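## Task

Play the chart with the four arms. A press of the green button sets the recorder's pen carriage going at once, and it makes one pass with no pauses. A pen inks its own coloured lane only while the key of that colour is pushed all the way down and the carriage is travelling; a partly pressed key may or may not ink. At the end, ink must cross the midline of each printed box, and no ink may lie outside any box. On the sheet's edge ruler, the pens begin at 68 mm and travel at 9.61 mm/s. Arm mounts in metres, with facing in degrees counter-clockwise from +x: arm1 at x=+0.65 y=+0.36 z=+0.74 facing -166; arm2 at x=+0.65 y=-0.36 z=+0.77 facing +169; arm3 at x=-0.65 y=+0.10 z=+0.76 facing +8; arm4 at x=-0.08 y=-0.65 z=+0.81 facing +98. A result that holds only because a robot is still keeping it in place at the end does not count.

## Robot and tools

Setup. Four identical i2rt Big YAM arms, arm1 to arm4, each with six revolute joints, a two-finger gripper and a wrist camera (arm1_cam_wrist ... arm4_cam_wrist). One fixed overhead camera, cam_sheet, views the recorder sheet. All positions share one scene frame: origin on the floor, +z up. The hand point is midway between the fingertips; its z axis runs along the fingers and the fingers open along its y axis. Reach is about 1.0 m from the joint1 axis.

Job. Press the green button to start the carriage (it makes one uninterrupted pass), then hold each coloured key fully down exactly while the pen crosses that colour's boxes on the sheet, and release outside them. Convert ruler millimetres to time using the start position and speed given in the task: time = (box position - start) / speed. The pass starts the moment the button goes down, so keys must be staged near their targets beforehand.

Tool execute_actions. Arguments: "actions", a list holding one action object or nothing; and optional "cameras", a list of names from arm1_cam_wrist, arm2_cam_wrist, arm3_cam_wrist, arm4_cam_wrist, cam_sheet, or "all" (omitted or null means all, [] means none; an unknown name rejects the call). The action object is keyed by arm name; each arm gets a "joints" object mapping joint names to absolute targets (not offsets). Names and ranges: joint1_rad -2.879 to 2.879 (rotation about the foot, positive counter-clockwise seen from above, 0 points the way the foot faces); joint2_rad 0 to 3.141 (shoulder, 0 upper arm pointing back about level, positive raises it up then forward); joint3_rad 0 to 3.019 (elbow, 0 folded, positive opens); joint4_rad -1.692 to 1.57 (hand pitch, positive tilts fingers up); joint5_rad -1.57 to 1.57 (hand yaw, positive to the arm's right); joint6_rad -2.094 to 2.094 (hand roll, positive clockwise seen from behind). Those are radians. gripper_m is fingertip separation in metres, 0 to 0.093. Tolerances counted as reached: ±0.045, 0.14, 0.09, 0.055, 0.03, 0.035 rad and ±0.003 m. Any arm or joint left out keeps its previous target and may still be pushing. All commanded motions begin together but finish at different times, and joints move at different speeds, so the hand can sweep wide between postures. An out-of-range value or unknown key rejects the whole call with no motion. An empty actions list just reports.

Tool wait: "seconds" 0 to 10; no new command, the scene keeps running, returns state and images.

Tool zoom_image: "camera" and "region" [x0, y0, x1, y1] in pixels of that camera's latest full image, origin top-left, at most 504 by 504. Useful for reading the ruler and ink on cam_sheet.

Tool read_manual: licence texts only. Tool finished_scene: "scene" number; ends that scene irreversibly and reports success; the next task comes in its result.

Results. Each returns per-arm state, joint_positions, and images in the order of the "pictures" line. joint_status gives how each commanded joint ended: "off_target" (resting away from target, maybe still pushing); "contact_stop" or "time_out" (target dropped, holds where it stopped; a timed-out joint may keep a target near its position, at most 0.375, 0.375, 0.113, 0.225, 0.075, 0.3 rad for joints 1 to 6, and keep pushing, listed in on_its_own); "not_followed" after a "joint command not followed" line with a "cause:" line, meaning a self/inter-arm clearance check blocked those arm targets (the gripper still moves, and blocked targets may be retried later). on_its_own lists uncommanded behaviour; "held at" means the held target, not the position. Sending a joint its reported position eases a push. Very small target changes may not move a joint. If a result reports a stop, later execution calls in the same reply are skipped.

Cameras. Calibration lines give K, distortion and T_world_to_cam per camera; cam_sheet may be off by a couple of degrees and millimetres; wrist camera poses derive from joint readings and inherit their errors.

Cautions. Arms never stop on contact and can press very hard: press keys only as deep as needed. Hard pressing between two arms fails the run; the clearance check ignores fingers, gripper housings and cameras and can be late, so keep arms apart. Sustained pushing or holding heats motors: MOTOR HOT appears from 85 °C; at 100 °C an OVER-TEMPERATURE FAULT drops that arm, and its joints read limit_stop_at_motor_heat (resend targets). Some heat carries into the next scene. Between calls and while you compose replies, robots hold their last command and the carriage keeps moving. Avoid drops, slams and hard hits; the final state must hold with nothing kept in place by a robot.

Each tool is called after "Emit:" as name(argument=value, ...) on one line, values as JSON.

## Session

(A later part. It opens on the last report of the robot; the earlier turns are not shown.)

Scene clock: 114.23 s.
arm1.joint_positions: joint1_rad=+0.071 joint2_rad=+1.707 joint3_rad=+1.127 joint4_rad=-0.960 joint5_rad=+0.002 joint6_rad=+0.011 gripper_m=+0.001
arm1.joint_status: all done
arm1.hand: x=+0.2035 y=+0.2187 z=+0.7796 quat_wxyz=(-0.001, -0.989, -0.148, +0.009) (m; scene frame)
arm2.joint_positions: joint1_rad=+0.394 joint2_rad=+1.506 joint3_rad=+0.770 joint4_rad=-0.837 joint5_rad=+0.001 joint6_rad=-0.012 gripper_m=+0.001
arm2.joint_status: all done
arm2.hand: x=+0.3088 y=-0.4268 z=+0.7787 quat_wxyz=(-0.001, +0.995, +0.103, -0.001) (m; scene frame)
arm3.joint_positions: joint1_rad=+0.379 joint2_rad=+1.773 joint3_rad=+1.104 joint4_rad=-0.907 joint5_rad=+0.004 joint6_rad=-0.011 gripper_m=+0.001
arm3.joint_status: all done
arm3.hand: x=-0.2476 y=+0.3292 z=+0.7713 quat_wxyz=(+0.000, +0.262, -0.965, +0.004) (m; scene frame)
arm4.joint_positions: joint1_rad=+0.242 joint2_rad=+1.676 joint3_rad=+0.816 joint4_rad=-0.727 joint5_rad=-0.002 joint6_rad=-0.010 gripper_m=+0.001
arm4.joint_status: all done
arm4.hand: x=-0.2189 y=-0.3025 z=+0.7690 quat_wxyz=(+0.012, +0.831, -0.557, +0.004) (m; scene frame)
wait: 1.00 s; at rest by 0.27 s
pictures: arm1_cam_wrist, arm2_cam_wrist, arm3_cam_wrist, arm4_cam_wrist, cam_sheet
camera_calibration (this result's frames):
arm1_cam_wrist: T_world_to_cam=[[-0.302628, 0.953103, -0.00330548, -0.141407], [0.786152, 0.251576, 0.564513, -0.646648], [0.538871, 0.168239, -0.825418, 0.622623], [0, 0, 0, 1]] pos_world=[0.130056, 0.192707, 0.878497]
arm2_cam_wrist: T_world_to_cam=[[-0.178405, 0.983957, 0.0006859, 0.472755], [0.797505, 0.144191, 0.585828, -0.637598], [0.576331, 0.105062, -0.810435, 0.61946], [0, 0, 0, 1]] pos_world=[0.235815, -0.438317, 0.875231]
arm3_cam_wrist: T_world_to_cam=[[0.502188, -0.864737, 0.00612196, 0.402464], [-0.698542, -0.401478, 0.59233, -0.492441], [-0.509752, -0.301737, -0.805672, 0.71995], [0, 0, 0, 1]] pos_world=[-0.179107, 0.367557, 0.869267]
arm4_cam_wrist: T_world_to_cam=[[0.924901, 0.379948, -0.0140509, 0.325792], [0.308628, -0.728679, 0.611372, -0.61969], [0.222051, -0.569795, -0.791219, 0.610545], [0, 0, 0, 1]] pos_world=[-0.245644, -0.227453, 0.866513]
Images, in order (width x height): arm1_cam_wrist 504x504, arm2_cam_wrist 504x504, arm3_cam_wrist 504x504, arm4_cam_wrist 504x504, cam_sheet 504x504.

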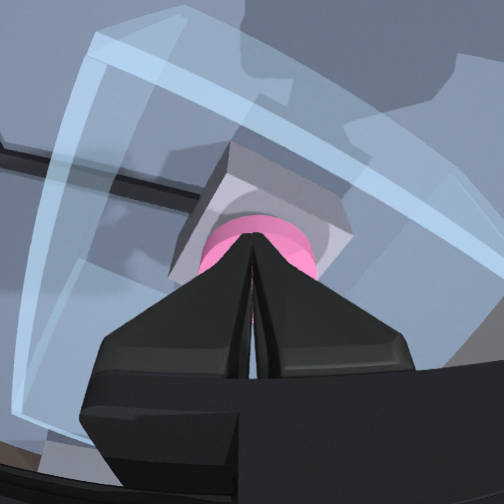

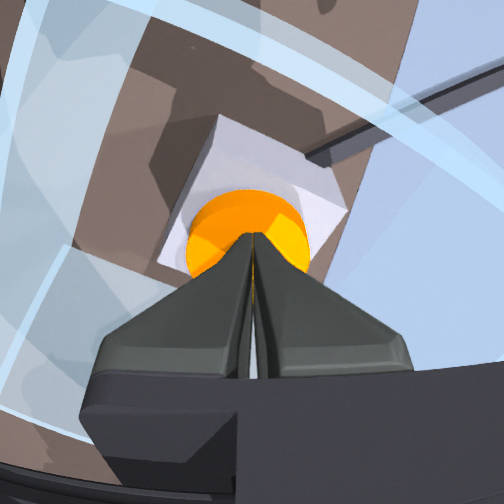

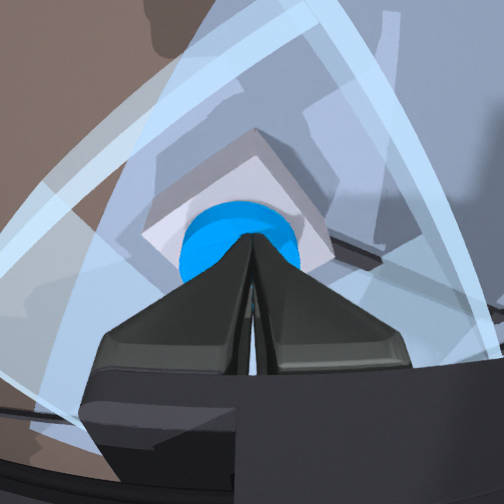

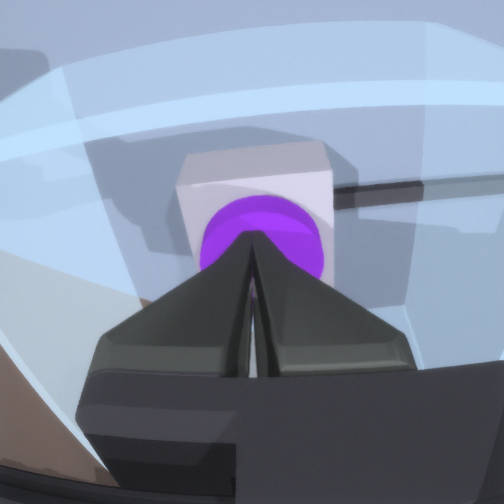

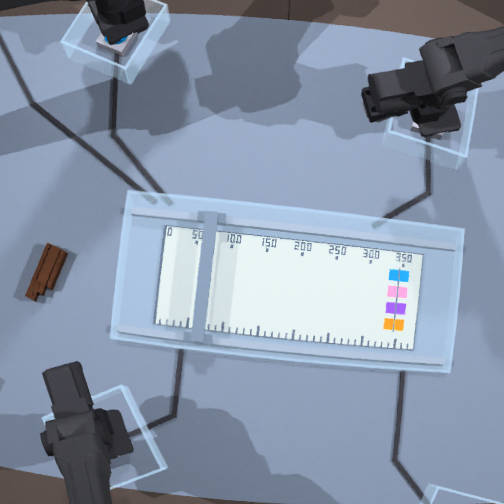

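Emit:
execute_actions(actions=[{"arm1":{"joints":{"joint2_rad":1.67,"joint3_rad":1.175,"joint4_rad":-1.07}},"arm2":{"joints":{"joint2_rad":1.454,"joint3_rad":0.818,"joint4_rad":-0.96}},"arm3":{"joints":{"joint2_rad":1.6,"joint3_rad":1.28,"joint4_rad":-1.25}},"arm4":{"joints":{"joint2_rad":1.602,"joint3_rad":0.85,"joint4_rad":-0.853}}}], cameras=[])

Emit:
execute_actions(actions=[{"arm3":{"joints":{"joint1_rad":1.137,"joint2_rad":1.387,"joint3_rad":1.041,"joint4_rad":-1.225}}}])

Scene clock: 130.00 s.
arm1.joint_positions: joint1_rad=+0.071 joint2_rad=+1.689 joint3_rad=+1.143 joint4_rad=-1.060 joint5_rad=+0.002 joint6_rad=+0.011 gripper_m=+0.001
arm1.joint_status: all done
arm1.hand: x=+0.2184 y=+0.2235 z=+0.7927 quat_wxyz=(+0.004, -0.989, -0.148, -0.023) (m; scene frame)
arm2.joint_positions: joint1_rad=+0.394 joint2_rad=+1.455 joint3_rad=+0.792 joint4_rad=-0.952 joint5_rad=+0.001 joint6_rad=-0.012 gripper_m=+0.001
arm2.joint_status: all done
arm2.hand: x=+0.3207 y=-0.4245 z=+0.8020 quat_wxyz=(-0.003, +0.994, +0.103, +0.020) (m; scene frame)
arm3.joint_positions: joint1_rad=+0.379 joint2_rad=+1.586 joint3_rad=+1.257 joint4_rad=-1.240 joint5_rad=+0.004 joint6_rad=-0.011 gripper_m=+0.001
arm3.joint_status: all done
arm3.hand: x=-0.2531 y=+0.3267 z=+0.9047 quat_wxyz=(-0.003, +0.262, -0.965, +0.003) (m; scene frame)
arm4.joint_positions: joint1_rad=+0.242 joint2_rad=+1.605 joint3_rad=+0.833 joint4_rad=-0.846 joint5_rad=-0.002 joint6_rad=-0.010 gripper_m=+0.001
arm4.joint_status: all done
arm4.hand: x=-0.2150 y=-0.3112 z=+0.7989 quat_wxyz=(+0.021, +0.830, -0.557, +0.017) (m; scene frame)
pictures: none
No camera images: the call's "cameras" was empty. Leave "cameras" out to get every camera's image.

Scene clock: 131.30 s.
arm1.joint_positions: joint1_rad=+0.071 joint2_rad=+1.689 joint3_rad=+1.143 joint4_rad=-1.060 joint5_rad=+0.002 joint6_rad=+0.011 gripper_m=+0.001
arm1.joint_status: not commanded
arm1.hand: x=+0.2184 y=+0.2235 z=+0.7927 quat_wxyz=(+0.004, -0.989, -0.148, -0.023) (m; scene frame)
arm2.joint_positions: joint1_rad=+0.394 joint2_rad=+1.455 joint3_rad=+0.792 joint4_rad=-0.952 joint5_rad=+0.001 joint6_rad=-0.012 gripper_m=+0.001
arm2.joint_status: not commanded
arm2.hand: x=+0.3207 y=-0.4245 z=+0.8020 quat_wxyz=(-0.003, +0.994, +0.103, +0.020) (m; scene frame)
arm3.joint_positions: joint1_rad=+1.134 joint2_rad=+1.380 joint3_rad=+1.049 joint4_rad=-1.228 joint5_rad=+0.002 joint6_rad=-0.009 gripper_m=+0.001
arm3.joint_status: all done
arm3.hand: x=-0.5390 y=+0.4646 z=+0.9098 quat_wxyz=(-0.007, +0.599, -0.801, -0.001) (m; scene frame)
arm4.joint_positions: joint1_rad=+0.242 joint2_rad=+1.605 joint3_rad=+0.833 joint4_rad=-0.846 joint5_rad=-0.002 joint6_rad=-0.010 gripper_m=+0.001
arm4.joint_status: not commanded
arm4.hand: x=-0.2150 y=-0.3112 z=+0.7989 quat_wxyz=(+0.021, +0.830, -0.557, +0.017) (m; scene frame)
pictures: arm1_cam_wrist, arm2_cam_wrist, arm3_cam_wrist, arm4_cam_wrist, cam_sheet
camera_calibration (this result's frames):
arm1_cam_wrist: T_world_to_cam=[[-0.302499, 0.953144, -0.00323691, -0.141486], [0.748949, 0.239791, 0.617719, -0.698394], [0.589551, 0.184435, -0.786393, 0.578975], [0, 0, 0, 1]] pos_world=[0.138926, 0.195542, 0.886255]
arm2_cam_wrist: T_world_to_cam=[[-0.178437, 0.98395, 0.00136185, 0.472018], [0.772467, 0.139227, 0.619605, -0.682208], [0.609471, 0.111612, -0.784912, 0.602982], [0, 0, 0, 1]] pos_world=[0.243708, -0.43676, 0.895345]
arm3_cam_wrist: T_world_to_cam=[[0.957989, -0.286771, 0.00450258, 0.643664], [-0.235747, -0.778402, 0.58182, -0.289493], [-0.163344, -0.558438, -0.813305, 1.03681], [0, 0, 0, 1]] pos_world=[-0.515514, 0.538235, 1.00877]
arm4_cam_wrist: T_world_to_cam=[[0.924902, 0.379932, -0.0143847, 0.326165], [0.301718, -0.710427, 0.635814, -0.660806], [0.231347, -0.592406, -0.771708, 0.607768], [0, 0, 0, 1]] pos_world=[-0.242899, -0.233329, 0.893861]
Images, in order (width x height): arm1_cam_wrist 504x504, arm2_cam_wrist 504x504, arm3_cam_wrist 504x504, arm4_cam_wrist 504x504, cam_sheet 504x504.

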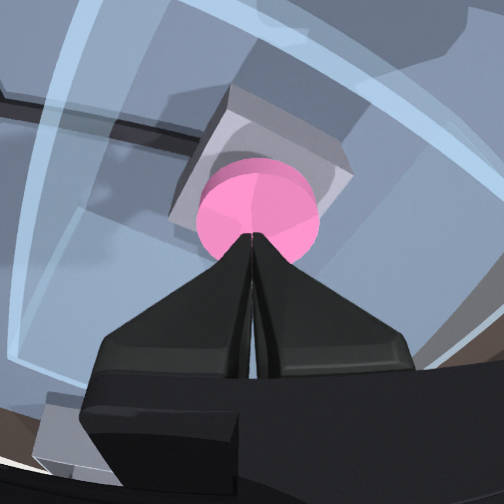

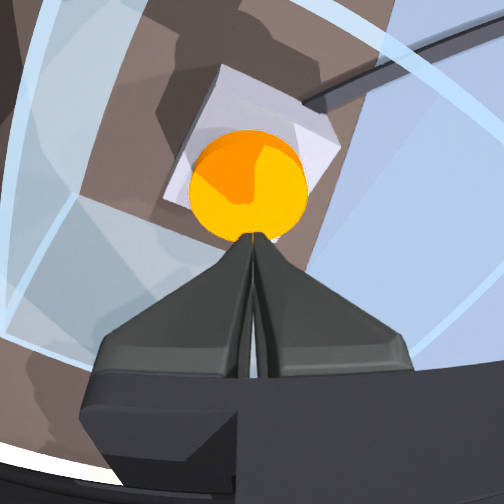

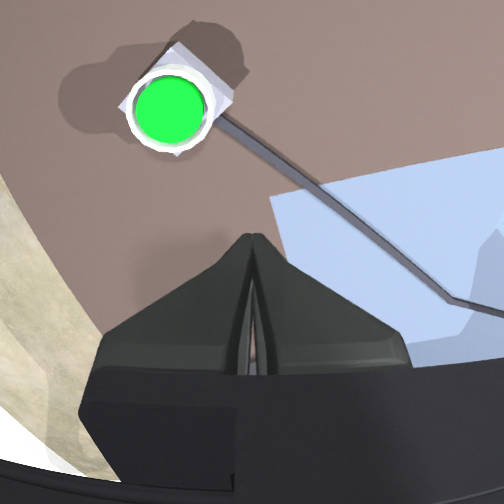

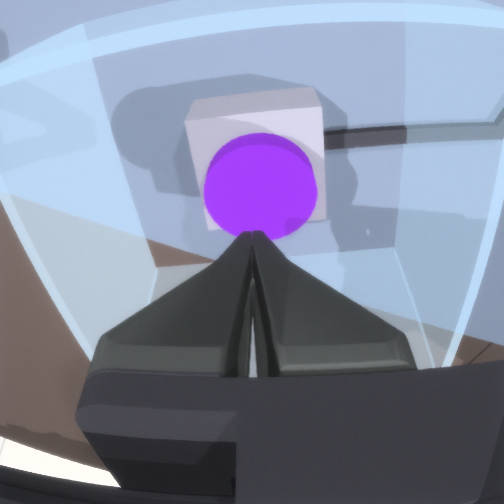

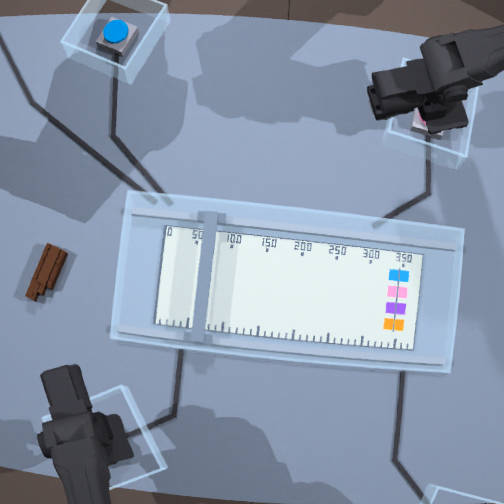

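Emit:
execute_actions(actions=[{"arm3":{"joints":{"joint1_rad":1.255,"joint2_rad":1.50,"joint3_rad":0.975,"joint4_rad":-1.03}},"arm1":{"joints":{"joint3_rad":1.21}}}], cameras=["arm3_cam_wrist","arm1_cam_wrist"])

Scene clock: 137.20 s.
arm1.joint_positions: joint1_rad=+0.071 joint2_rad=+1.689 joint3_rad=+1.161 joint4_rad=-1.061 joint5_rad=+0.002 joint6_rad=+0.011 gripper_m=+0.001
arm1.joint_status: all done
arm1.hand: x=+0.2112 y=+0.2212 z=+0.7983 quat_wxyz=(+0.003, -0.989, -0.148, -0.015) (m; scene frame)
arm2.joint_positions: joint1_rad=+0.394 joint2_rad=+1.455 joint3_rad=+0.792 joint4_rad=-0.952 joint5_rad=+0.001 joint6_rad=-0.012 gripper_m=+0.001
arm2.joint_status: not commanded
arm2.hand: x=+0.3207 y=-0.4245 z=+0.8020 quat_wxyz=(-0.003, +0.994, +0.103, +0.020) (m; scene frame)
arm3.joint_positions: joint1_rad=+1.258 joint2_rad=+1.508 joint3_rad=+0.974 joint4_rad=-1.042 joint5_rad=+0.002 joint6_rad=-0.009 gripper_m=+0.001
arm3.joint_status: all done
arm3.hand: x=-0.5825 y=+0.4876 z=+0.8365 quat_wxyz=(+0.000, +0.648, -0.762, +0.005) (m; scene frame)
arm4.joint_positions: joint1_rad=+0.242 joint2_rad=+1.605 joint3_rad=+0.833 joint4_rad=-0.846 joint5_rad=-0.002 joint6_rad=-0.010 gripper_m=+0.001
arm4.joint_status: not commanded
arm4.hand: x=-0.2150 y=-0.3112 z=+0.7989 quat_wxyz=(+0.021, +0.830, -0.557, +0.017) (m; scene frame)
pictures: arm1_cam_wrist, arm3_cam_wrist
camera_calibration (this result's frames):
arm1_cam_wrist: T_world_to_cam=[[-0.30253, 0.953134, -0.00325479, -0.141444], [0.758507, 0.24282, 0.604736, -0.68823], [0.577185, 0.180482, -0.796419, 0.599487], [0, 0, 0, 1]] pos_world=[0.133221, 0.193734, 0.89318]
arm3_cam_wrist: T_world_to_cam=[[0.986099, -0.166105, 0.0042716, 0.64999], [-0.135836, -0.791068, 0.596456, -0.187065], [-0.0956949, -0.588744, -0.802635, 1.02821], [0, 0, 0, 1]] pos_world=[-0.56797, 0.565337, 0.934075]
Images, in order (width x height): arm1_cam_wrist 504x504, arm3_cam_wrist 504x504.

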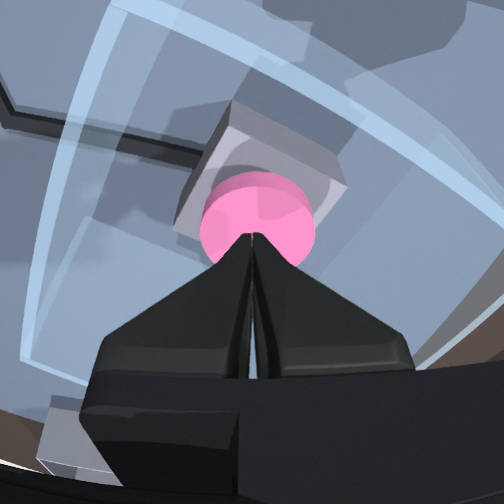

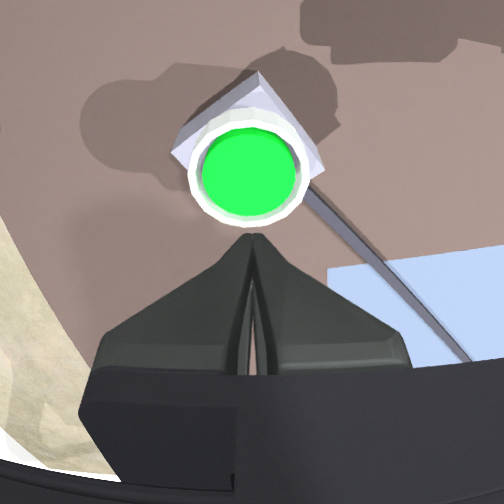

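Emit:
execute_actions(actions=[{"arm3":{"joints":{"joint2_rad":1.387,"joint3_rad":1.06,"joint4_rad":-1.225}}}], cameras=[])

Emit:
execute_actions(actions=[{"arm3":{"joints":{"joint1_rad":0.389,"joint2_rad":1.6,"joint3_rad":1.29,"joint4_rad":-1.25}}}], cameras=[])

Emit:
execute_actions(actions=[{"arm3":{"joints":{"joint2_rad":1.715,"joint3_rad":1.15,"joint4_rad":-1.017}}}], cameras=["arm3_cam_wrist"])

Emit:
execute_actions(actions=[{"arm1":{"joints":{"joint2_rad":1.77,"joint3_rad":1.112,"joint4_rad":-0.94}},"arm2":{"joints":{"joint2_rad":1.58,"joint3_rad":0.753,"joint4_rad":-0.795}},"arm3":{"joints":{"joint2_rad":1.82,"joint3_rad":1.095,"joint4_rad":-0.89}},"arm4":{"joints":{"joint2_rad":1.73,"joint3_rad":0.811,"joint4_rad":-0.71}}}])

Emit:
execute_actions(actions=[{"arm1":{"joints":{"joint2_rad":1.66,"joint3_rad":1.2,"joint4_rad":-1.07}},"arm2":{"joints":{"joint2_rad":1.454,"joint3_rad":0.83,"joint4_rad":-0.96}},"arm3":{"joints":{"joint2_rad":1.70,"joint3_rad":1.18,"joint4_rad":-1.03}},"arm4":{"joints":{"joint2_rad":1.602,"joint3_rad":0.865,"joint4_rad":-0.853}}}])

Scene clock: 145.43 s.
arm1.joint_positions: joint1_rad=+0.071 joint2_rad=+1.689 joint3_rad=+1.161 joint4_rad=-1.061 joint5_rad=+0.002 joint6_rad=+0.011 gripper_m=+0.001
arm1.joint_status: not commanded
arm1.hand: x=+0.2112 y=+0.2212 z=+0.7983 quat_wxyz=(+0.003, -0.989, -0.148, -0.015) (m; scene frame)
arm2.joint_positions: joint1_rad=+0.394 joint2_rad=+1.455 joint3_rad=+0.792 joint4_rad=-0.952 joint5_rad=+0.001 joint6_rad=-0.012 gripper_m=+0.001
arm2.joint_status: not commanded
arm2.hand: x=+0.3207 y=-0.4245 z=+0.8020 quat_wxyz=(-0.003, +0.994, +0.103, +0.020) (m; scene frame)
arm3.joint_positions: joint1_rad=+1.258 joint2_rad=+1.372 joint3_rad=+1.025 joint4_rad=-1.214 joint5_rad=+0.002 joint6_rad=-0.009 gripper_m=+0.001
arm3.joint_status: all done
arm3.hand: x=-0.5858 y=+0.4699 z=+0.9036 quat_wxyz=(-0.005, +0.648, -0.762, +0.000) (m; scene frame)
arm4.joint_positions: joint1_rad=+0.242 joint2_rad=+1.605 joint3_rad=+0.833 joint4_rad=-0.846 joint5_rad=-0.002 joint6_rad=-0.010 gripper_m=+0.001
arm4.joint_status: not commanded
arm4.hand: x=-0.2150 y=-0.3112 z=+0.7989 quat_wxyz=(+0.021, +0.830, -0.557, +0.017) (m; scene frame)
pictures: none
No camera images: the call's "cameras" was empty. Leave "cameras" out to get every camera's image.

Scene clock: 146.90 s.
arm1.joint_positions: joint1_rad=+0.071 joint2_rad=+1.689 joint3_rad=+1.161 joint4_rad=-1.061 joint5_rad=+0.002 joint6_rad=+0.011 gripper_m=+0.001
arm1.joint_status: not commanded
arm1.hand: x=+0.2112 y=+0.2212 z=+0.7983 quat_wxyz=(+0.003, -0.989, -0.148, -0.015) (m; scene frame)
arm2.joint_positions: joint1_rad=+0.394 joint2_rad=+1.455 joint3_rad=+0.792 joint4_rad=-0.952 joint5_rad=+0.001 joint6_rad=-0.012 gripper_m=+0.001
arm2.joint_status: not commanded
arm2.hand: x=+0.3207 y=-0.4245 z=+0.8020 quat_wxyz=(-0.003, +0.994, +0.103, +0.020) (m; scene frame)
arm3.joint_positions: joint1_rad=+0.388 joint2_rad=+1.603 joint3_rad=+1.251 joint4_rad=-1.245 joint5_rad=+0.001 joint6_rad=-0.008 gripper_m=+0.001
arm3.joint_status: all done
arm3.hand: x=-0.2585 y=+0.3291 z=+0.8952 quat_wxyz=(+0.011, +0.266, -0.964, +0.006) (m; scene frame)
arm4.joint_positions: joint1_rad=+0.242 joint2_rad=+1.605 joint3_rad=+0.833 joint4_rad=-0.846 joint5_rad=-0.002 joint6_rad=-0.010 gripper_m=+0.001
arm4.joint_status: not commanded
arm4.hand: x=-0.2150 y=-0.3112 z=+0.7989 quat_wxyz=(+0.021, +0.830, -0.557, +0.017) (m; scene frame)
pictures: none
No camera images: the call's "cameras" was empty. Leave "cameras" out to get every camera's image.

Scene clock: 147.93 s.
arm1.joint_positions: joint1_rad=+0.071 joint2_rad=+1.689 joint3_rad=+1.161 joint4_rad=-1.061 joint5_rad=+0.002 joint6_rad=+0.011 gripper_m=+0.001
arm1.joint_status: not commanded
arm1.hand: x=+0.2112 y=+0.2212 z=+0.7983 quat_wxyz=(+0.003, -0.989, -0.148, -0.015) (m; scene frame)
arm2.joint_positions: joint1_rad=+0.394 joint2_rad=+1.455 joint3_rad=+0.792 joint4_rad=-0.952 joint5_rad=+0.001 joint6_rad=-0.012 gripper_m=+0.001
arm2.joint_status: not commanded
arm2.hand: x=+0.3207 y=-0.4245 z=+0.8020 quat_wxyz=(-0.003, +0.994, +0.103, +0.020) (m; scene frame)
arm3.joint_positions: joint1_rad=+0.388 joint2_rad=+1.724 joint3_rad=+1.142 joint4_rad=-1.028 joint5_rad=+0.001 joint6_rad=-0.008 gripper_m=+0.001
arm3.joint_status: all done
arm3.hand: x=-0.2560 y=+0.3301 z=+0.8049 quat_wxyz=(+0.017, +0.266, -0.964, +0.007) (m; scene frame)
arm4.joint_positions: joint1_rad=+0.242 joint2_rad=+1.605 joint3_rad=+0.833 joint4_rad=-0.846 joint5_rad=-0.002 joint6_rad=-0.010 gripper_m=+0.001
arm4.joint_status: not commanded
arm4.hand: x=-0.2150 y=-0.3112 z=+0.7989 quat_wxyz=(+0.021, +0.830, -0.557, +0.017) (m; scene frame)
pictures: arm3_cam_wrist
camera_calibration (this result's frames):
arm3_cam_wrist: T_world_to_cam=[[0.508415, -0.861107, 0.00297408, 0.41024], [-0.676598, -0.397336, 0.619951, -0.535827], [-0.532662, -0.317205, -0.784635, 0.725346], [0, 0, 0, 1]] pos_world=[-0.184746, 0.37044, 0.900098]
Images, in order (width x height): arm3_cam_wrist 504x504.

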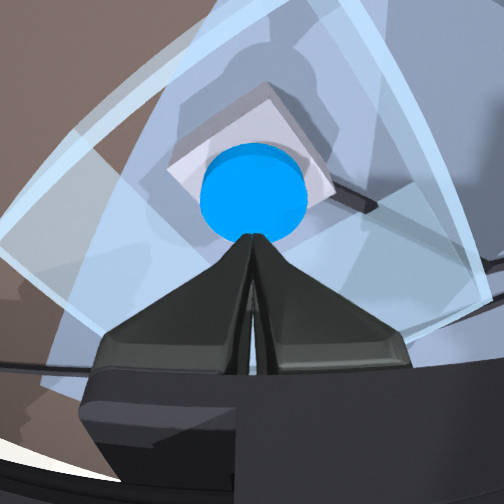

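Scene clock: 149.93 s.
arm1.joint_positions: joint1_rad=+0.071 joint2_rad=+1.717 joint3_rad=+1.142 joint4_rad=-0.959 joint5_rad=+0.002 joint6_rad=+0.011 gripper_m=+0.001
arm1.joint_status: all done
arm1.hand: x=+0.1979 y=+0.2169 z=+0.7797 quat_wxyz=(-0.001, -0.989, -0.148, +0.012) (m; scene frame)
arm2.joint_positions: joint1_rad=+0.394 joint2_rad=+1.510 joint3_rad=+0.776 joint4_rad=-0.856 joint5_rad=+0.001 joint6_rad=-0.012 gripper_m=+0.001
arm2.joint_status: joint4_rad time_out (moved +0.097 of +0.157); the others done
arm2.on_its_own: joint4_rad reads -0.856 and still pushes toward -0.795 since a time_out
arm2.hand: x=+0.3107 y=-0.4265 z=+0.7792 quat_wxyz=(-0.001, +0.995, +0.103, +0.008) (m; scene frame)
arm3.joint_positions: joint1_rad=+0.388 joint2_rad=+1.775 joint3_rad=+1.111 joint4_rad=-0.910 joint5_rad=+0.001 joint6_rad=-0.008 gripper_m=+0.001
arm3.joint_status: all done
arm3.hand: x=-0.2483 y=+0.3345 z=+0.7721 quat_wxyz=(+0.000, +0.266, -0.964, +0.003) (m; scene frame)
arm4.joint_positions: joint1_rad=+0.242 joint2_rad=+1.679 joint3_rad=+0.823 joint4_rad=-0.752 joint5_rad=-0.002 joint6_rad=-0.010 gripper_m=+0.001
arm4.joint_status: all done
arm4.hand: x=-0.2177 y=-0.3053 z=+0.7696 quat_wxyz=(+0.018, +0.830, -0.557, +0.013) (m; scene frame)
pictures: arm1_cam_wrist, arm2_cam_wrist, arm3_cam_wrist, arm4_cam_wrist, cam_sheet
camera_calibration (this result's frames):
arm1_cam_wrist: T_world_to_cam=[[-0.302638, 0.9531, -0.00331027, -0.141395], [0.788811, 0.252418, 0.560413, -0.639363], [0.534965, 0.166991, -0.828207, 0.629204], [0, 0, 0, 1]] pos_world=[0.124943, 0.191078, 0.87895]
arm2_cam_wrist: T_world_to_cam=[[-0.178414, 0.983955, 0.000954, 0.472517], [0.787748, 0.142256, 0.599347, -0.647789], [0.589594, 0.107683, -0.800489, 0.607979], [0, 0, 0, 1]] pos_world=[0.236137, -0.438253, 0.87448]
arm3_cam_wrist: T_world_to_cam=[[0.508445, -0.861089, 0.00309843, 0.410079], [-0.694894, -0.408183, 0.592038, -0.487943], [-0.508532, -0.303172, -0.805904, 0.722845], [0, 0, 0, 1]] pos_world=[-0.179982, 0.37309, 0.870154]
arm4_cam_wrist: T_world_to_cam=[[0.924901, 0.379955, -0.0138978, 0.325643], [0.30373, -0.716374, 0.628137, -0.632661], [0.228708, -0.585185, -0.777979, 0.595787], [0, 0, 0, 1]] pos_world=[-0.24529, -0.228306, 0.865433]
Images, in order (width x height): arm1_cam_wrist 504x504, arm2_cam_wrist 504x504, arm3_cam_wrist 504x504, arm4_cam_wrist 504x504, cam_sheet 504x504.

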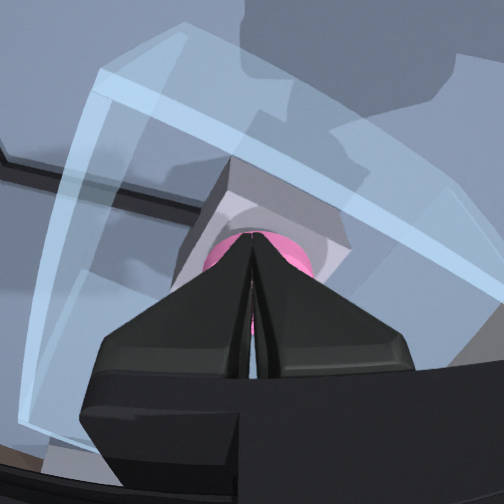

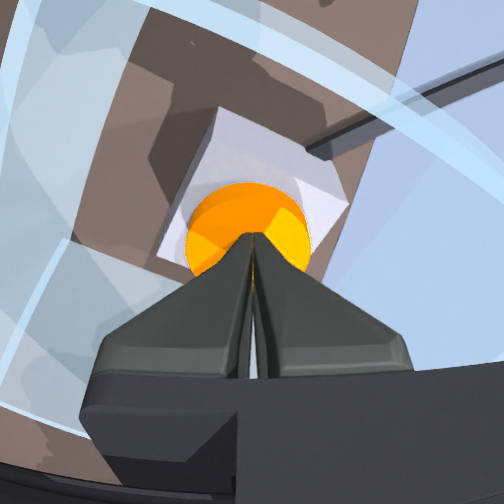

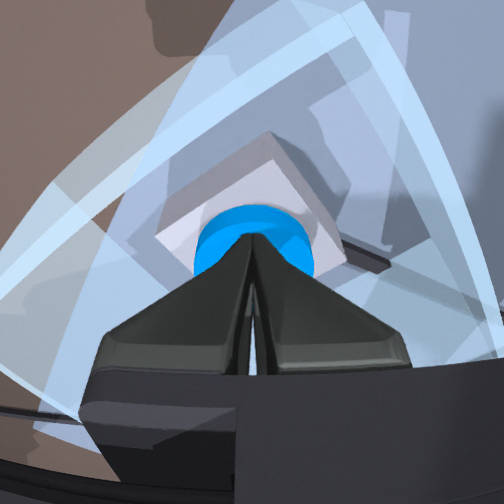

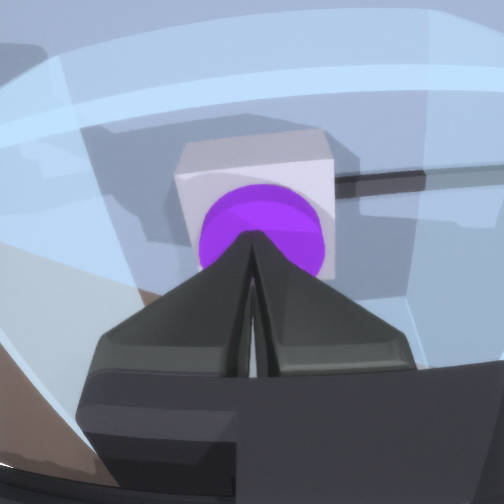

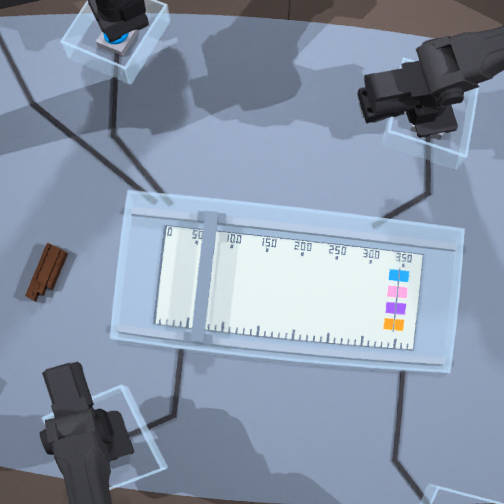

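not run: a stop came earlier in this reply.

Emit:
execute_actions(actions=[{"arm1":{"joints":{"joint2_rad":1.66,"joint3_rad":1.2,"joint4_rad":-1.09}},"arm2":{"joints":{"joint2_rad":1.454,"joint3_rad":0.83,"joint4_rad":-0.95}},"arm3":{"joints":{"joint2_rad":1.70,"joint3_rad":1.18,"joint4_rad":-1.03}},"arm4":{"joints":{"joint2_rad":1.602,"joint3_rad":0.865,"joint4_rad":-0.853}}}], cameras=[])

Emit:
execute_actions(actions=[{"arm1":{"joints":{"joint2_rad":1.76,"joint3_rad":1.13,"joint4_rad":-1.01}},"arm2":{"joints":{"joint2_rad":1.57,"joint3_rad":0.76,"joint4_rad":-0.87}},"arm3":{"joints":{"joint2_rad":1.82,"joint3_rad":1.1,"joint4_rad":-0.93}},"arm4":{"joints":{"joint2_rad":1.73,"joint3_rad":0.81,"joint4_rad":-0.77}}}])

Emit:
execute_actions(actions=[{"arm1":{"joints":{"joint2_rad":1.66,"joint3_rad":1.2,"joint4_rad":-1.09}},"arm2":{"joints":{"joint2_rad":1.454,"joint3_rad":0.83,"joint4_rad":-0.95}},"arm3":{"joints":{"joint2_rad":1.70,"joint3_rad":1.18,"joint4_rad":-1.03}},"arm4":{"joints":{"joint2_rad":1.602,"joint3_rad":0.865,"joint4_rad":-0.853}}}])

Scene clock: 159.13 s.
arm1.joint_positions: joint1_rad=+0.071 joint2_rad=+1.672 joint3_rad=+1.151 joint4_rad=-1.079 joint5_rad=+0.002 joint6_rad=+0.011 gripper_m=+0.001
arm1.joint_status: all done
arm1.hand: x=+0.2184 y=+0.2235 z=+0.8028 quat_wxyz=(+0.004, -0.989, -0.148, -0.020) (m; scene frame)
arm2.joint_positions: joint1_rad=+0.394 joint2_rad=+1.454 joint3_rad=+0.792 joint4_rad=-0.942 joint5_rad=+0.001 joint6_rad=-0.012 gripper_m=+0.001
arm2.joint_status: all done
arm2.hand: x=+0.3181 y=-0.4250 z=+0.8023 quat_wxyz=(-0.002, +0.995, +0.103, +0.015) (m; scene frame)
arm3.joint_positions: joint1_rad=+0.388 joint2_rad=+1.695 joint3_rad=+1.142 joint4_rad=-1.020 joint5_rad=+0.001 joint6_rad=-0.008 gripper_m=+0.001
arm3.joint_status: all done
arm3.hand: x=-0.2523 y=+0.3324 z=+0.8174 quat_wxyz=(-0.001, +0.266, -0.964, +0.002) (m; scene frame)
arm4.joint_positions: joint1_rad=+0.242 joint2_rad=+1.604 joint3_rad=+0.833 joint4_rad=-0.846 joint5_rad=-0.002 joint6_rad=-0.010 gripper_m=+0.001
arm4.joint_status: all done
arm4.hand: x=-0.2151 y=-0.3108 z=+0.7994 quat_wxyz=(+0.020, +0.830, -0.557, +0.016) (m; scene frame)
pictures: none
No camera images: the call's "cameras" was empty. Leave "cameras" out to get every camera's image.

Scene clock: 159.93 s.
arm1.joint_positions: joint1_rad=+0.071 joint2_rad=+1.723 joint3_rad=+1.151 joint4_rad=-1.018 joint5_rad=+0.002 joint6_rad=+0.011 gripper_m=+0.001
arm1.joint_status: all done
arm1.hand: x=+0.2085 y=+0.2203 z=+0.7800 quat_wxyz=(+0.003, -0.989, -0.148, -0.016) (m; scene frame)
arm2.joint_positions: joint1_rad=+0.394 joint2_rad=+1.518 joint3_rad=+0.786 joint4_rad=-0.885 joint5_rad=+0.001 joint6_rad=-0.011 gripper_m=+0.001
arm2.joint_status: all done
arm2.hand: x=+0.3141 y=-0.4258 z=+0.7795 quat_wxyz=(-0.003, +0.994, +0.103, +0.021) (m; scene frame)
arm3.joint_positions: joint1_rad=+0.388 joint2_rad=+1.782 joint3_rad=+1.123 joint4_rad=-0.936 joint5_rad=+0.001 joint6_rad=-0.008 gripper_m=+0.001
arm3.joint_status: all done
arm3.hand: x=-0.2498 y=+0.3336 z=+0.7724 quat_wxyz=(+0.010, +0.266, -0.964, +0.005) (m; scene frame)
arm4.joint_positions: joint1_rad=+0.242 joint2_rad=+1.684 joint3_rad=+0.828 joint4_rad=-0.782 joint5_rad=-0.002 joint6_rad=-0.010 gripper_m=+0.001
arm4.joint_status: all done
arm4.hand: x=-0.2157 y=-0.3102 z=+0.7697 quat_wxyz=(+0.026, +0.830, -0.557, +0.025) (m; scene frame)
pictures: arm1_cam_wrist, arm2_cam_wrist, arm3_cam_wrist, arm4_cam_wrist, cam_sheet
camera_calibration (this result's frames):
arm1_cam_wrist: T_world_to_cam=[[-0.302527, 0.953135, -0.00325315, -0.14148], [0.757626, 0.242541, 0.605951, -0.675542], [0.578342, 0.180852, -0.795495, 0.585646], [0, 0, 0, 1]] pos_world=[0.130303, 0.192781, 0.874764]
arm2_cam_wrist: T_world_to_cam=[[-0.178064, 0.984018, 0.00141483, 0.47202], [0.771129, 0.138647, 0.621399, -0.66418], [0.611272, 0.11174, -0.783493, 0.587839], [0, 0, 0, 1]] pos_world=[0.236889, -0.438075, 0.872621]
arm3_cam_wrist: T_world_to_cam=[[0.508427, -0.8611, 0.00302259, 0.410143], [-0.683858, -0.401639, 0.609117, -0.502091], [-0.523297, -0.311759, -0.793074, 0.711349], [0, 0, 0, 1]] pos_world=[-0.179641, 0.373284, 0.868745]
arm4_cam_wrist: T_world_to_cam=[[0.925045, 0.379593, -0.0141847, 0.325839], [0.296781, -0.698921, 0.650716, -0.65031], [0.237093, -0.606151, -0.759189, 0.57337], [0, 0, 0, 1]] pos_world=[-0.244358, -0.230653, 0.863085]
Images, in order (width x height): arm1_cam_wrist 504x504, arm2_cam_wrist 504x504, arm3_cam_wrist 504x504, arm4_cam_wrist 504x504, cam_sheet 504x504.

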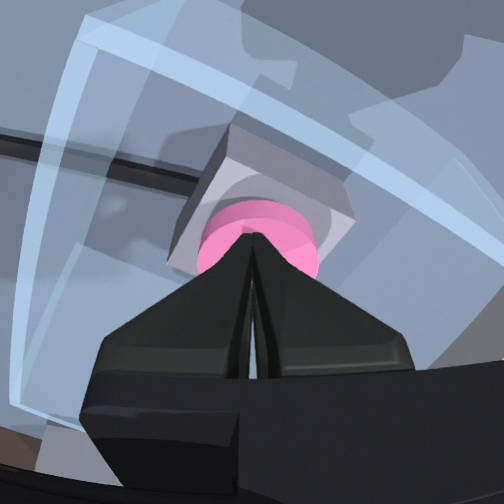

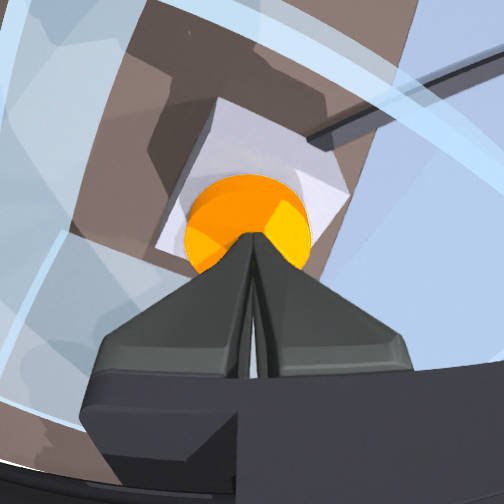

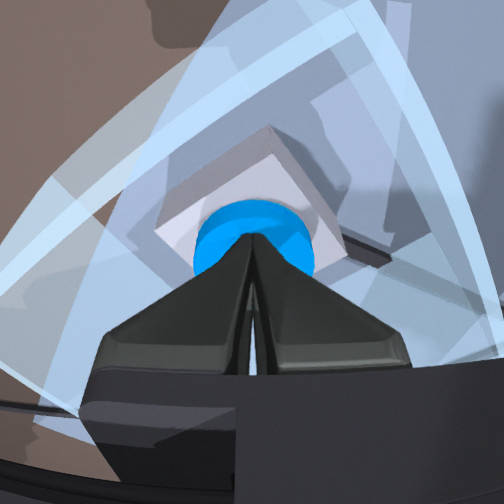

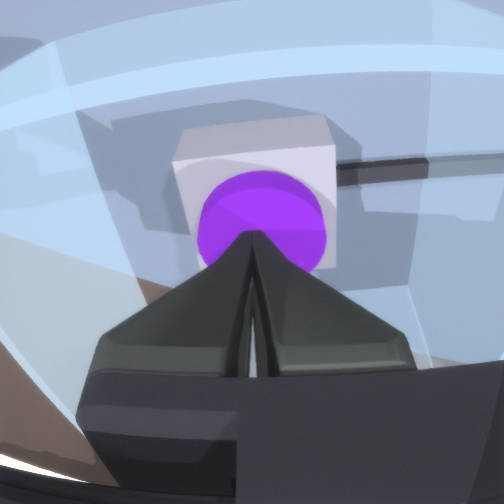

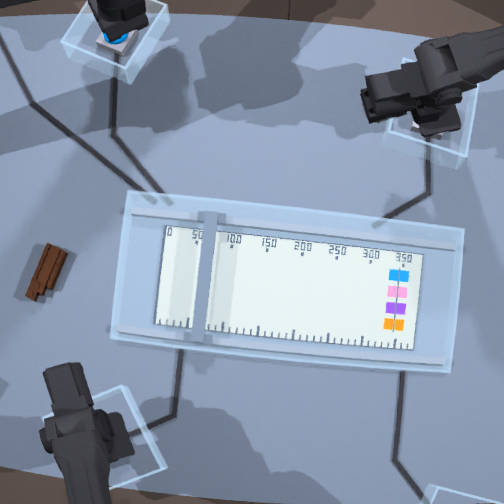

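Scene clock: 160.87 s.
arm1.joint_positions: joint1_rad=+0.071 joint2_rad=+1.670 joint3_rad=+1.153 joint4_rad=-1.080 joint5_rad=+0.002 joint6_rad=+0.011 gripper_m=+0.001
arm1.joint_status: all done
arm1.hand: x=+0.2178 y=+0.2233 z=+0.8040 quat_wxyz=(+0.004, -0.989, -0.148, -0.019) (m; scene frame)
arm2.joint_positions: joint1_rad=+0.394 joint2_rad=+1.453 joint3_rad=+0.794 joint4_rad=-0.942 joint5_rad=+0.001 joint6_rad=-0.011 gripper_m=+0.001
arm2.joint_status: all done
arm2.hand: x=+0.3170 y=-0.4252 z=+0.8032 quat_wxyz=(-0.002, +0.995, +0.103, +0.013) (m; scene frame)
arm3.joint_positions: joint1_rad=+0.388 joint2_rad=+1.695 joint3_rad=+1.144 joint4_rad=-1.020 joint5_rad=+0.001 joint6_rad=-0.008 gripper_m=+0.001
arm3.joint_status: all done
arm3.hand: x=-0.2519 y=+0.3326 z=+0.8175 quat_wxyz=(-0.001, +0.266, -0.964, +0.002) (m; scene frame)
arm4.joint_positions: joint1_rad=+0.242 joint2_rad=+1.604 joint3_rad=+0.838 joint4_rad=-0.846 joint5_rad=-0.002 joint6_rad=-0.010 gripper_m=+0.001
arm4.joint_status: all done
arm4.hand: x=-0.2159 y=-0.3086 z=+0.8007 quat_wxyz=(+0.019, +0.830, -0.557, +0.014) (m; scene frame)
pictures: arm1_cam_wrist, arm2_cam_wrist, arm3_cam_wrist, arm4_cam_wrist, cam_sheet
camera_calibration (this result's frames):
arm1_cam_wrist: T_world_to_cam=[[-0.302514, 0.953139, -0.00324571, -0.141451], [0.753642, 0.241278, 0.611399, -0.701089], [0.583532, 0.182511, -0.791316, 0.593947], [0, 0, 0, 1]] pos_world=[0.138992, 0.195579, 0.898186]
arm2_cam_wrist: T_world_to_cam=[[-0.178048, 0.984021, 0.00114692, 0.472155], [0.781024, 0.140608, 0.608466, -0.673209], [0.598582, 0.109232, -0.793579, 0.615619], [0, 0, 0, 1]] pos_world=[0.241359, -0.437197, 0.897626]
arm3_cam_wrist: T_world_to_cam=[[0.508447, -0.861088, 0.00310659, 0.410129], [-0.696058, -0.408873, 0.590192, -0.516602], [-0.506936, -0.302244, -0.807257, 0.758296], [0, 0, 0, 1]] pos_world=[-0.183706, 0.371123, 0.91576]
arm4_cam_wrist: T_world_to_cam=[[0.925045, 0.379602, -0.0139175, 0.325626], [0.30268, -0.714469, 0.630809, -0.656875], [0.229512, -0.587739, -0.775814, 0.615253], [0, 0, 0, 1]] pos_world=[-0.243604, -0.231317, 0.896216]
Images, in order (width x height): arm1_cam_wrist 504x504, arm2_cam_wrist 504x504, arm3_cam_wrist 504x504, arm4_cam_wrist 504x504, cam_sheet 504x504.

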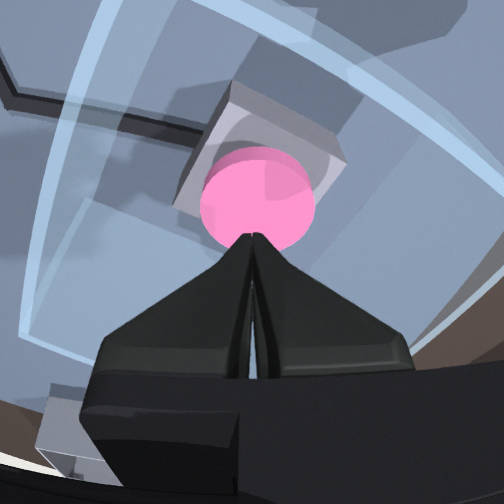

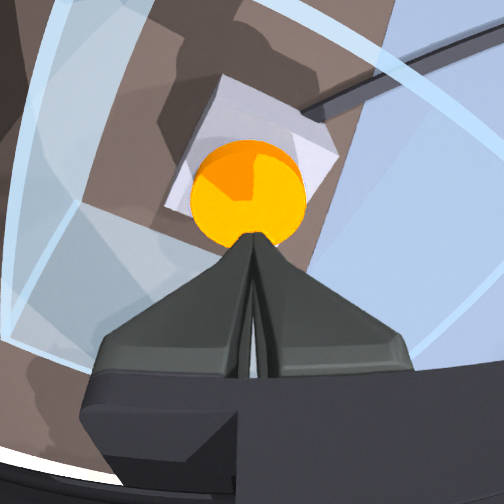

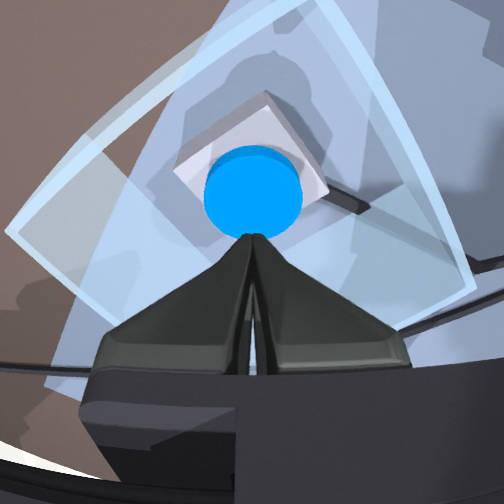

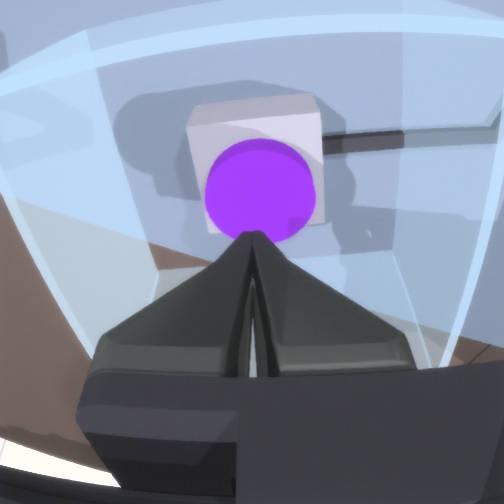

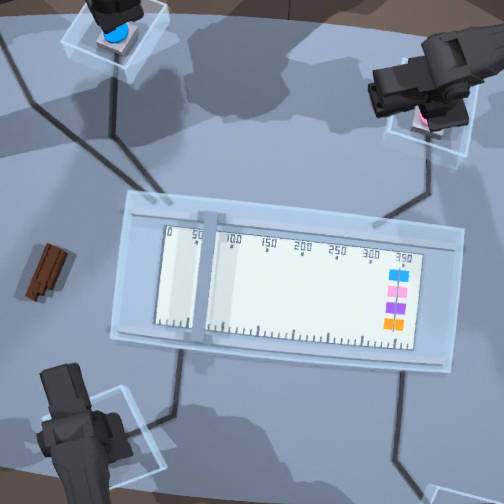

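Emit:
zoom_image(camera="arm4_cam_wrist", region=[170, 80, 350, 250])

Emit:
execute_actions(actions=[{"arm4":{"joints":{"joint2_rad":1.73,"joint3_rad":0.81,"joint4_rad":-0.77}}}], cameras=["arm4_cam_wrist"])

Emit:
zoom_image(camera="arm4_cam_wrist", region=[160, 100, 350, 280])

Region (170, 80, 350, 250) of arm4_cam_wrist's 504x504 image, scaled by 2.800, with more detail than that image has.

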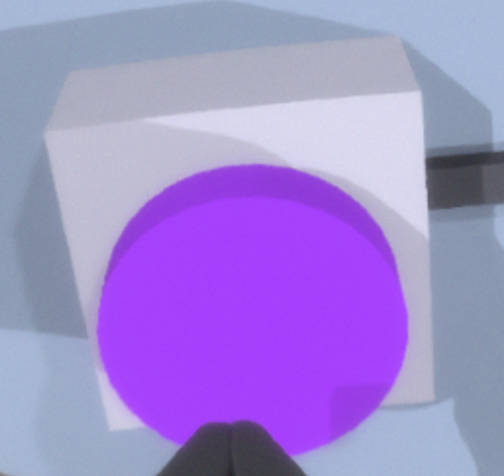

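Scene clock: 166.43 s.
arm1.joint_positions: joint1_rad=+0.071 joint2_rad=+1.670 joint3_rad=+1.153 joint4_rad=-1.080 joint5_rad=+0.002 joint6_rad=+0.011 gripper_m=+0.001
arm1.joint_status: not commanded
arm1.hand: x=+0.2178 y=+0.2233 z=+0.8040 quat_wxyz=(+0.004, -0.989, -0.148, -0.019) (m; scene frame)
arm2.joint_positions: joint1_rad=+0.394 joint2_rad=+1.453 joint3_rad=+0.794 joint4_rad=-0.942 joint5_rad=+0.001 joint6_rad=-0.011 gripper_m=+0.001
arm2.joint_status: not commanded
arm2.hand: x=+0.3170 y=-0.4252 z=+0.8032 quat_wxyz=(-0.002, +0.995, +0.103, +0.013) (m; scene frame)
arm3.joint_positions: joint1_rad=+0.388 joint2_rad=+1.695 joint3_rad=+1.144 joint4_rad=-1.020 joint5_rad=+0.001 joint6_rad=-0.008 gripper_m=+0.001
arm3.joint_status: not commanded
arm3.hand: x=-0.2519 y=+0.3326 z=+0.8175 quat_wxyz=(-0.001, +0.266, -0.964, +0.002) (m; scene frame)
arm4.joint_positions: joint1_rad=+0.242 joint2_rad=+1.684 joint3_rad=+0.828 joint4_rad=-0.781 joint5_rad=-0.002 joint6_rad=-0.010 gripper_m=+0.000
arm4.joint_status: all done
arm4.hand: x=-0.2158 y=-0.3101 z=+0.7697 quat_wxyz=(+0.026, +0.830, -0.557, +0.025) (m; scene frame)
pictures: arm4_cam_wrist
camera_calibration (this result's frames):
arm4_cam_wrist: T_world_to_cam=[[0.925045, 0.379593, -0.0141808, 0.325835], [0.296869, -0.699153, 0.650426, -0.650064], [0.236983, -0.605883, -0.759437, 0.573676], [0, 0, 0, 1]] pos_world=[-0.244379, -0.230599, 0.86311]
Images, in order (width x height): arm4_cam_wrist 504x504.

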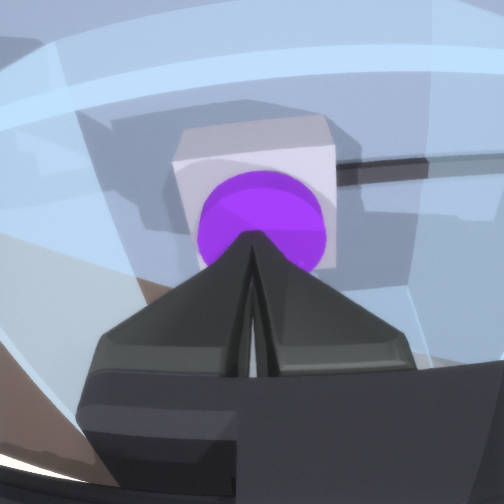

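Region (160, 100, 350, 280) of arm4_cam_wrist's 504x504 image, scaled by 2.653, with more detail than that image has; it fills the top 477 rows of this view, and the rest is white.

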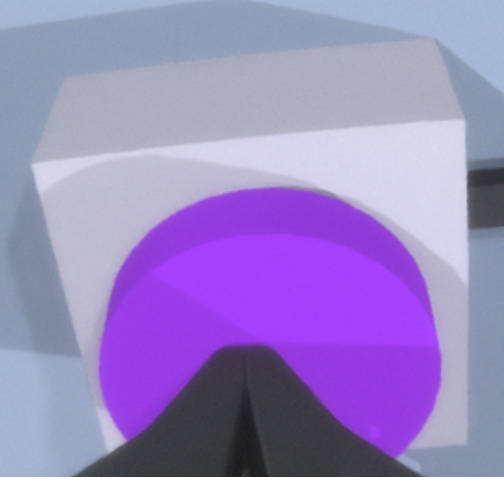

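Emit:
execute_actions(actions=[{"arm4":{"joints":{"joint2_rad":1.602,"joint3_rad":0.865,"joint4_rad":-0.853}},"arm3":{"joints":{"joint2_rad":1.6,"joint3_rad":1.29,"joint4_rad":-1.25}}}], cameras=[])

Emit:
execute_actions(actions=[{"arm3":{"joints":{"joint1_rad":1.255,"joint2_rad":1.387,"joint3_rad":1.06,"joint4_rad":-1.225}}}], cameras=[])

Emit:
execute_actions(actions=[{"arm3":{"joints":{"joint2_rad":1.54,"joint3_rad":0.96,"joint4_rad":-0.98}}}], cameras=["arm3_cam_wrist","arm4_cam_wrist"])

Scene clock: 185.27 s.
arm1.joint_positions: joint1_rad=+0.071 joint2_rad=+1.670 joint3_rad=+1.153 joint4_rad=-1.080 joint5_rad=+0.002 joint6_rad=+0.011 gripper_m=+0.001
arm1.joint_status: not commanded
arm1.hand: x=+0.2178 y=+0.2233 z=+0.8040 quat_wxyz=(+0.004, -0.989, -0.148, -0.019) (m; scene frame)
arm2.joint_positions: joint1_rad=+0.394 joint2_rad=+1.453 joint3_rad=+0.794 joint4_rad=-0.942 joint5_rad=+0.001 joint6_rad=-0.011 gripper_m=+0.001
arm2.joint_status: not commanded
arm2.hand: x=+0.3170 y=-0.4252 z=+0.8032 quat_wxyz=(-0.002, +0.995, +0.103, +0.013) (m; scene frame)
arm3.joint_positions: joint1_rad=+0.388 joint2_rad=+1.581 joint3_rad=+1.261 joint4_rad=-1.239 joint5_rad=+0.001 joint6_rad=-0.008 gripper_m=+0.001
arm3.joint_status: all done
arm3.hand: x=-0.2543 y=+0.3317 z=+0.9082 quat_wxyz=(-0.007, +0.266, -0.964, +0.001) (m; scene frame)
arm4.joint_positions: joint1_rad=+0.242 joint2_rad=+1.604 joint3_rad=+0.838 joint4_rad=-0.846 joint5_rad=-0.002 joint6_rad=-0.010 gripper_m=+0.000
arm4.joint_status: all done
arm4.hand: x=-0.2159 y=-0.3088 z=+0.8006 quat_wxyz=(+0.019, +0.830, -0.557, +0.014) (m; scene frame)
pictures: none
No camera images: the call's "cameras" was empty. Leave "cameras" out to get every camera's image.

Scene clock: 186.67 s.
arm1.joint_positions: joint1_rad=+0.071 joint2_rad=+1.670 joint3_rad=+1.153 joint4_rad=-1.080 joint5_rad=+0.002 joint6_rad=+0.011 gripper_m=+0.001
arm1.joint_status: not commanded
arm1.hand: x=+0.2178 y=+0.2233 z=+0.8040 quat_wxyz=(+0.004, -0.989, -0.148, -0.019) (m; scene frame)
arm2.joint_positions: joint1_rad=+0.394 joint2_rad=+1.453 joint3_rad=+0.794 joint4_rad=-0.942 joint5_rad=+0.001 joint6_rad=-0.011 gripper_m=+0.001
arm2.joint_status: not commanded
arm2.hand: x=+0.3170 y=-0.4252 z=+0.8032 quat_wxyz=(-0.002, +0.995, +0.103, +0.013) (m; scene frame)
arm3.joint_positions: joint1_rad=+1.252 joint2_rad=+1.380 joint3_rad=+1.068 joint4_rad=-1.228 joint5_rad=+0.001 joint6_rad=-0.008 gripper_m=+0.001
arm3.joint_status: all done
arm3.hand: x=-0.5815 y=+0.4821 z=+0.9164 quat_wxyz=(-0.013, +0.645, -0.764, -0.007) (m; scene frame)
arm4.joint_positions: joint1_rad=+0.242 joint2_rad=+1.604 joint3_rad=+0.838 joint4_rad=-0.846 joint5_rad=-0.002 joint6_rad=-0.010 gripper_m=+0.000
arm4.joint_status: not commanded
arm4.hand: x=-0.2159 y=-0.3088 z=+0.8006 quat_wxyz=(+0.019, +0.830, -0.557, +0.014) (m; scene frame)
pictures: none
No camera images: the call's "cameras" was empty. Leave "cameras" out to get every camera's image.

Scene clock: 187.67 s.
arm1.joint_positions: joint1_rad=+0.071 joint2_rad=+1.670 joint3_rad=+1.153 joint4_rad=-1.080 joint5_rad=+0.002 joint6_rad=+0.011 gripper_m=+0.001
arm1.joint_status: not commanded
arm1.hand: x=+0.2178 y=+0.2233 z=+0.8040 quat_wxyz=(+0.004, -0.989, -0.148, -0.019) (m; scene frame)
arm2.joint_positions: joint1_rad=+0.394 joint2_rad=+1.453 joint3_rad=+0.794 joint4_rad=-0.942 joint5_rad=+0.001 joint6_rad=-0.011 gripper_m=+0.001
arm2.joint_status: not commanded
arm2.hand: x=+0.3170 y=-0.4252 z=+0.8032 quat_wxyz=(-0.002, +0.995, +0.103, +0.013) (m; scene frame)
arm3.joint_positions: joint1_rad=+1.252 joint2_rad=+1.549 joint3_rad=+0.955 joint4_rad=-0.992 joint5_rad=+0.001 joint6_rad=-0.008 gripper_m=+0.001
arm3.joint_status: all done
arm3.hand: x=-0.5800 y=+0.4880 z=+0.8149 quat_wxyz=(+0.005, +0.645, -0.764, +0.008) (m; scene frame)
arm4.joint_positions: joint1_rad=+0.242 joint2_rad=+1.604 joint3_rad=+0.838 joint4_rad=-0.846 joint5_rad=-0.002 joint6_rad=-0.010 gripper_m=+0.000
arm4.joint_status: not commanded
arm4.hand: x=-0.2159 y=-0.3088 z=+0.8006 quat_wxyz=(+0.019, +0.830, -0.557, +0.014) (m; scene frame)
pictures: arm3_cam_wrist, arm4_cam_wrist
camera_calibration (this result's frames):
arm3_cam_wrist: T_world_to_cam=[[0.984935, -0.172887, 0.00348642, 0.650982], [-0.139778, -0.784119, 0.604665, -0.185924], [-0.101805, -0.596043, -0.796473, 1.00638], [0, 0, 0, 1]] pos_world=[-0.564709, 0.566603, 0.911702]
arm4_cam_wrist: T_world_to_cam=[[0.925045, 0.379601, -0.0139215, 0.325631], [0.302595, -0.714243, 0.631104, -0.657149], [0.229625, -0.588013, -0.775573, 0.614799], [0, 0, 0, 1]] pos_world=[-0.243547, -0.231465, 0.896084]
Images, in order (width x height): arm3_cam_wrist 504x504, arm4_cam_wrist 504x504.

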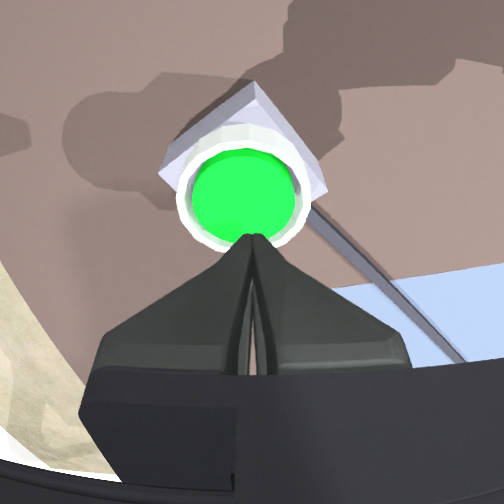

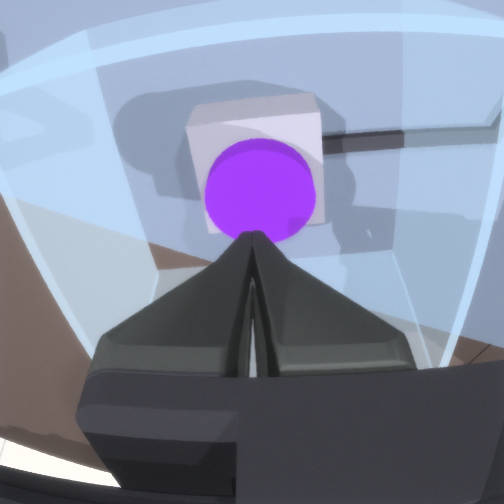

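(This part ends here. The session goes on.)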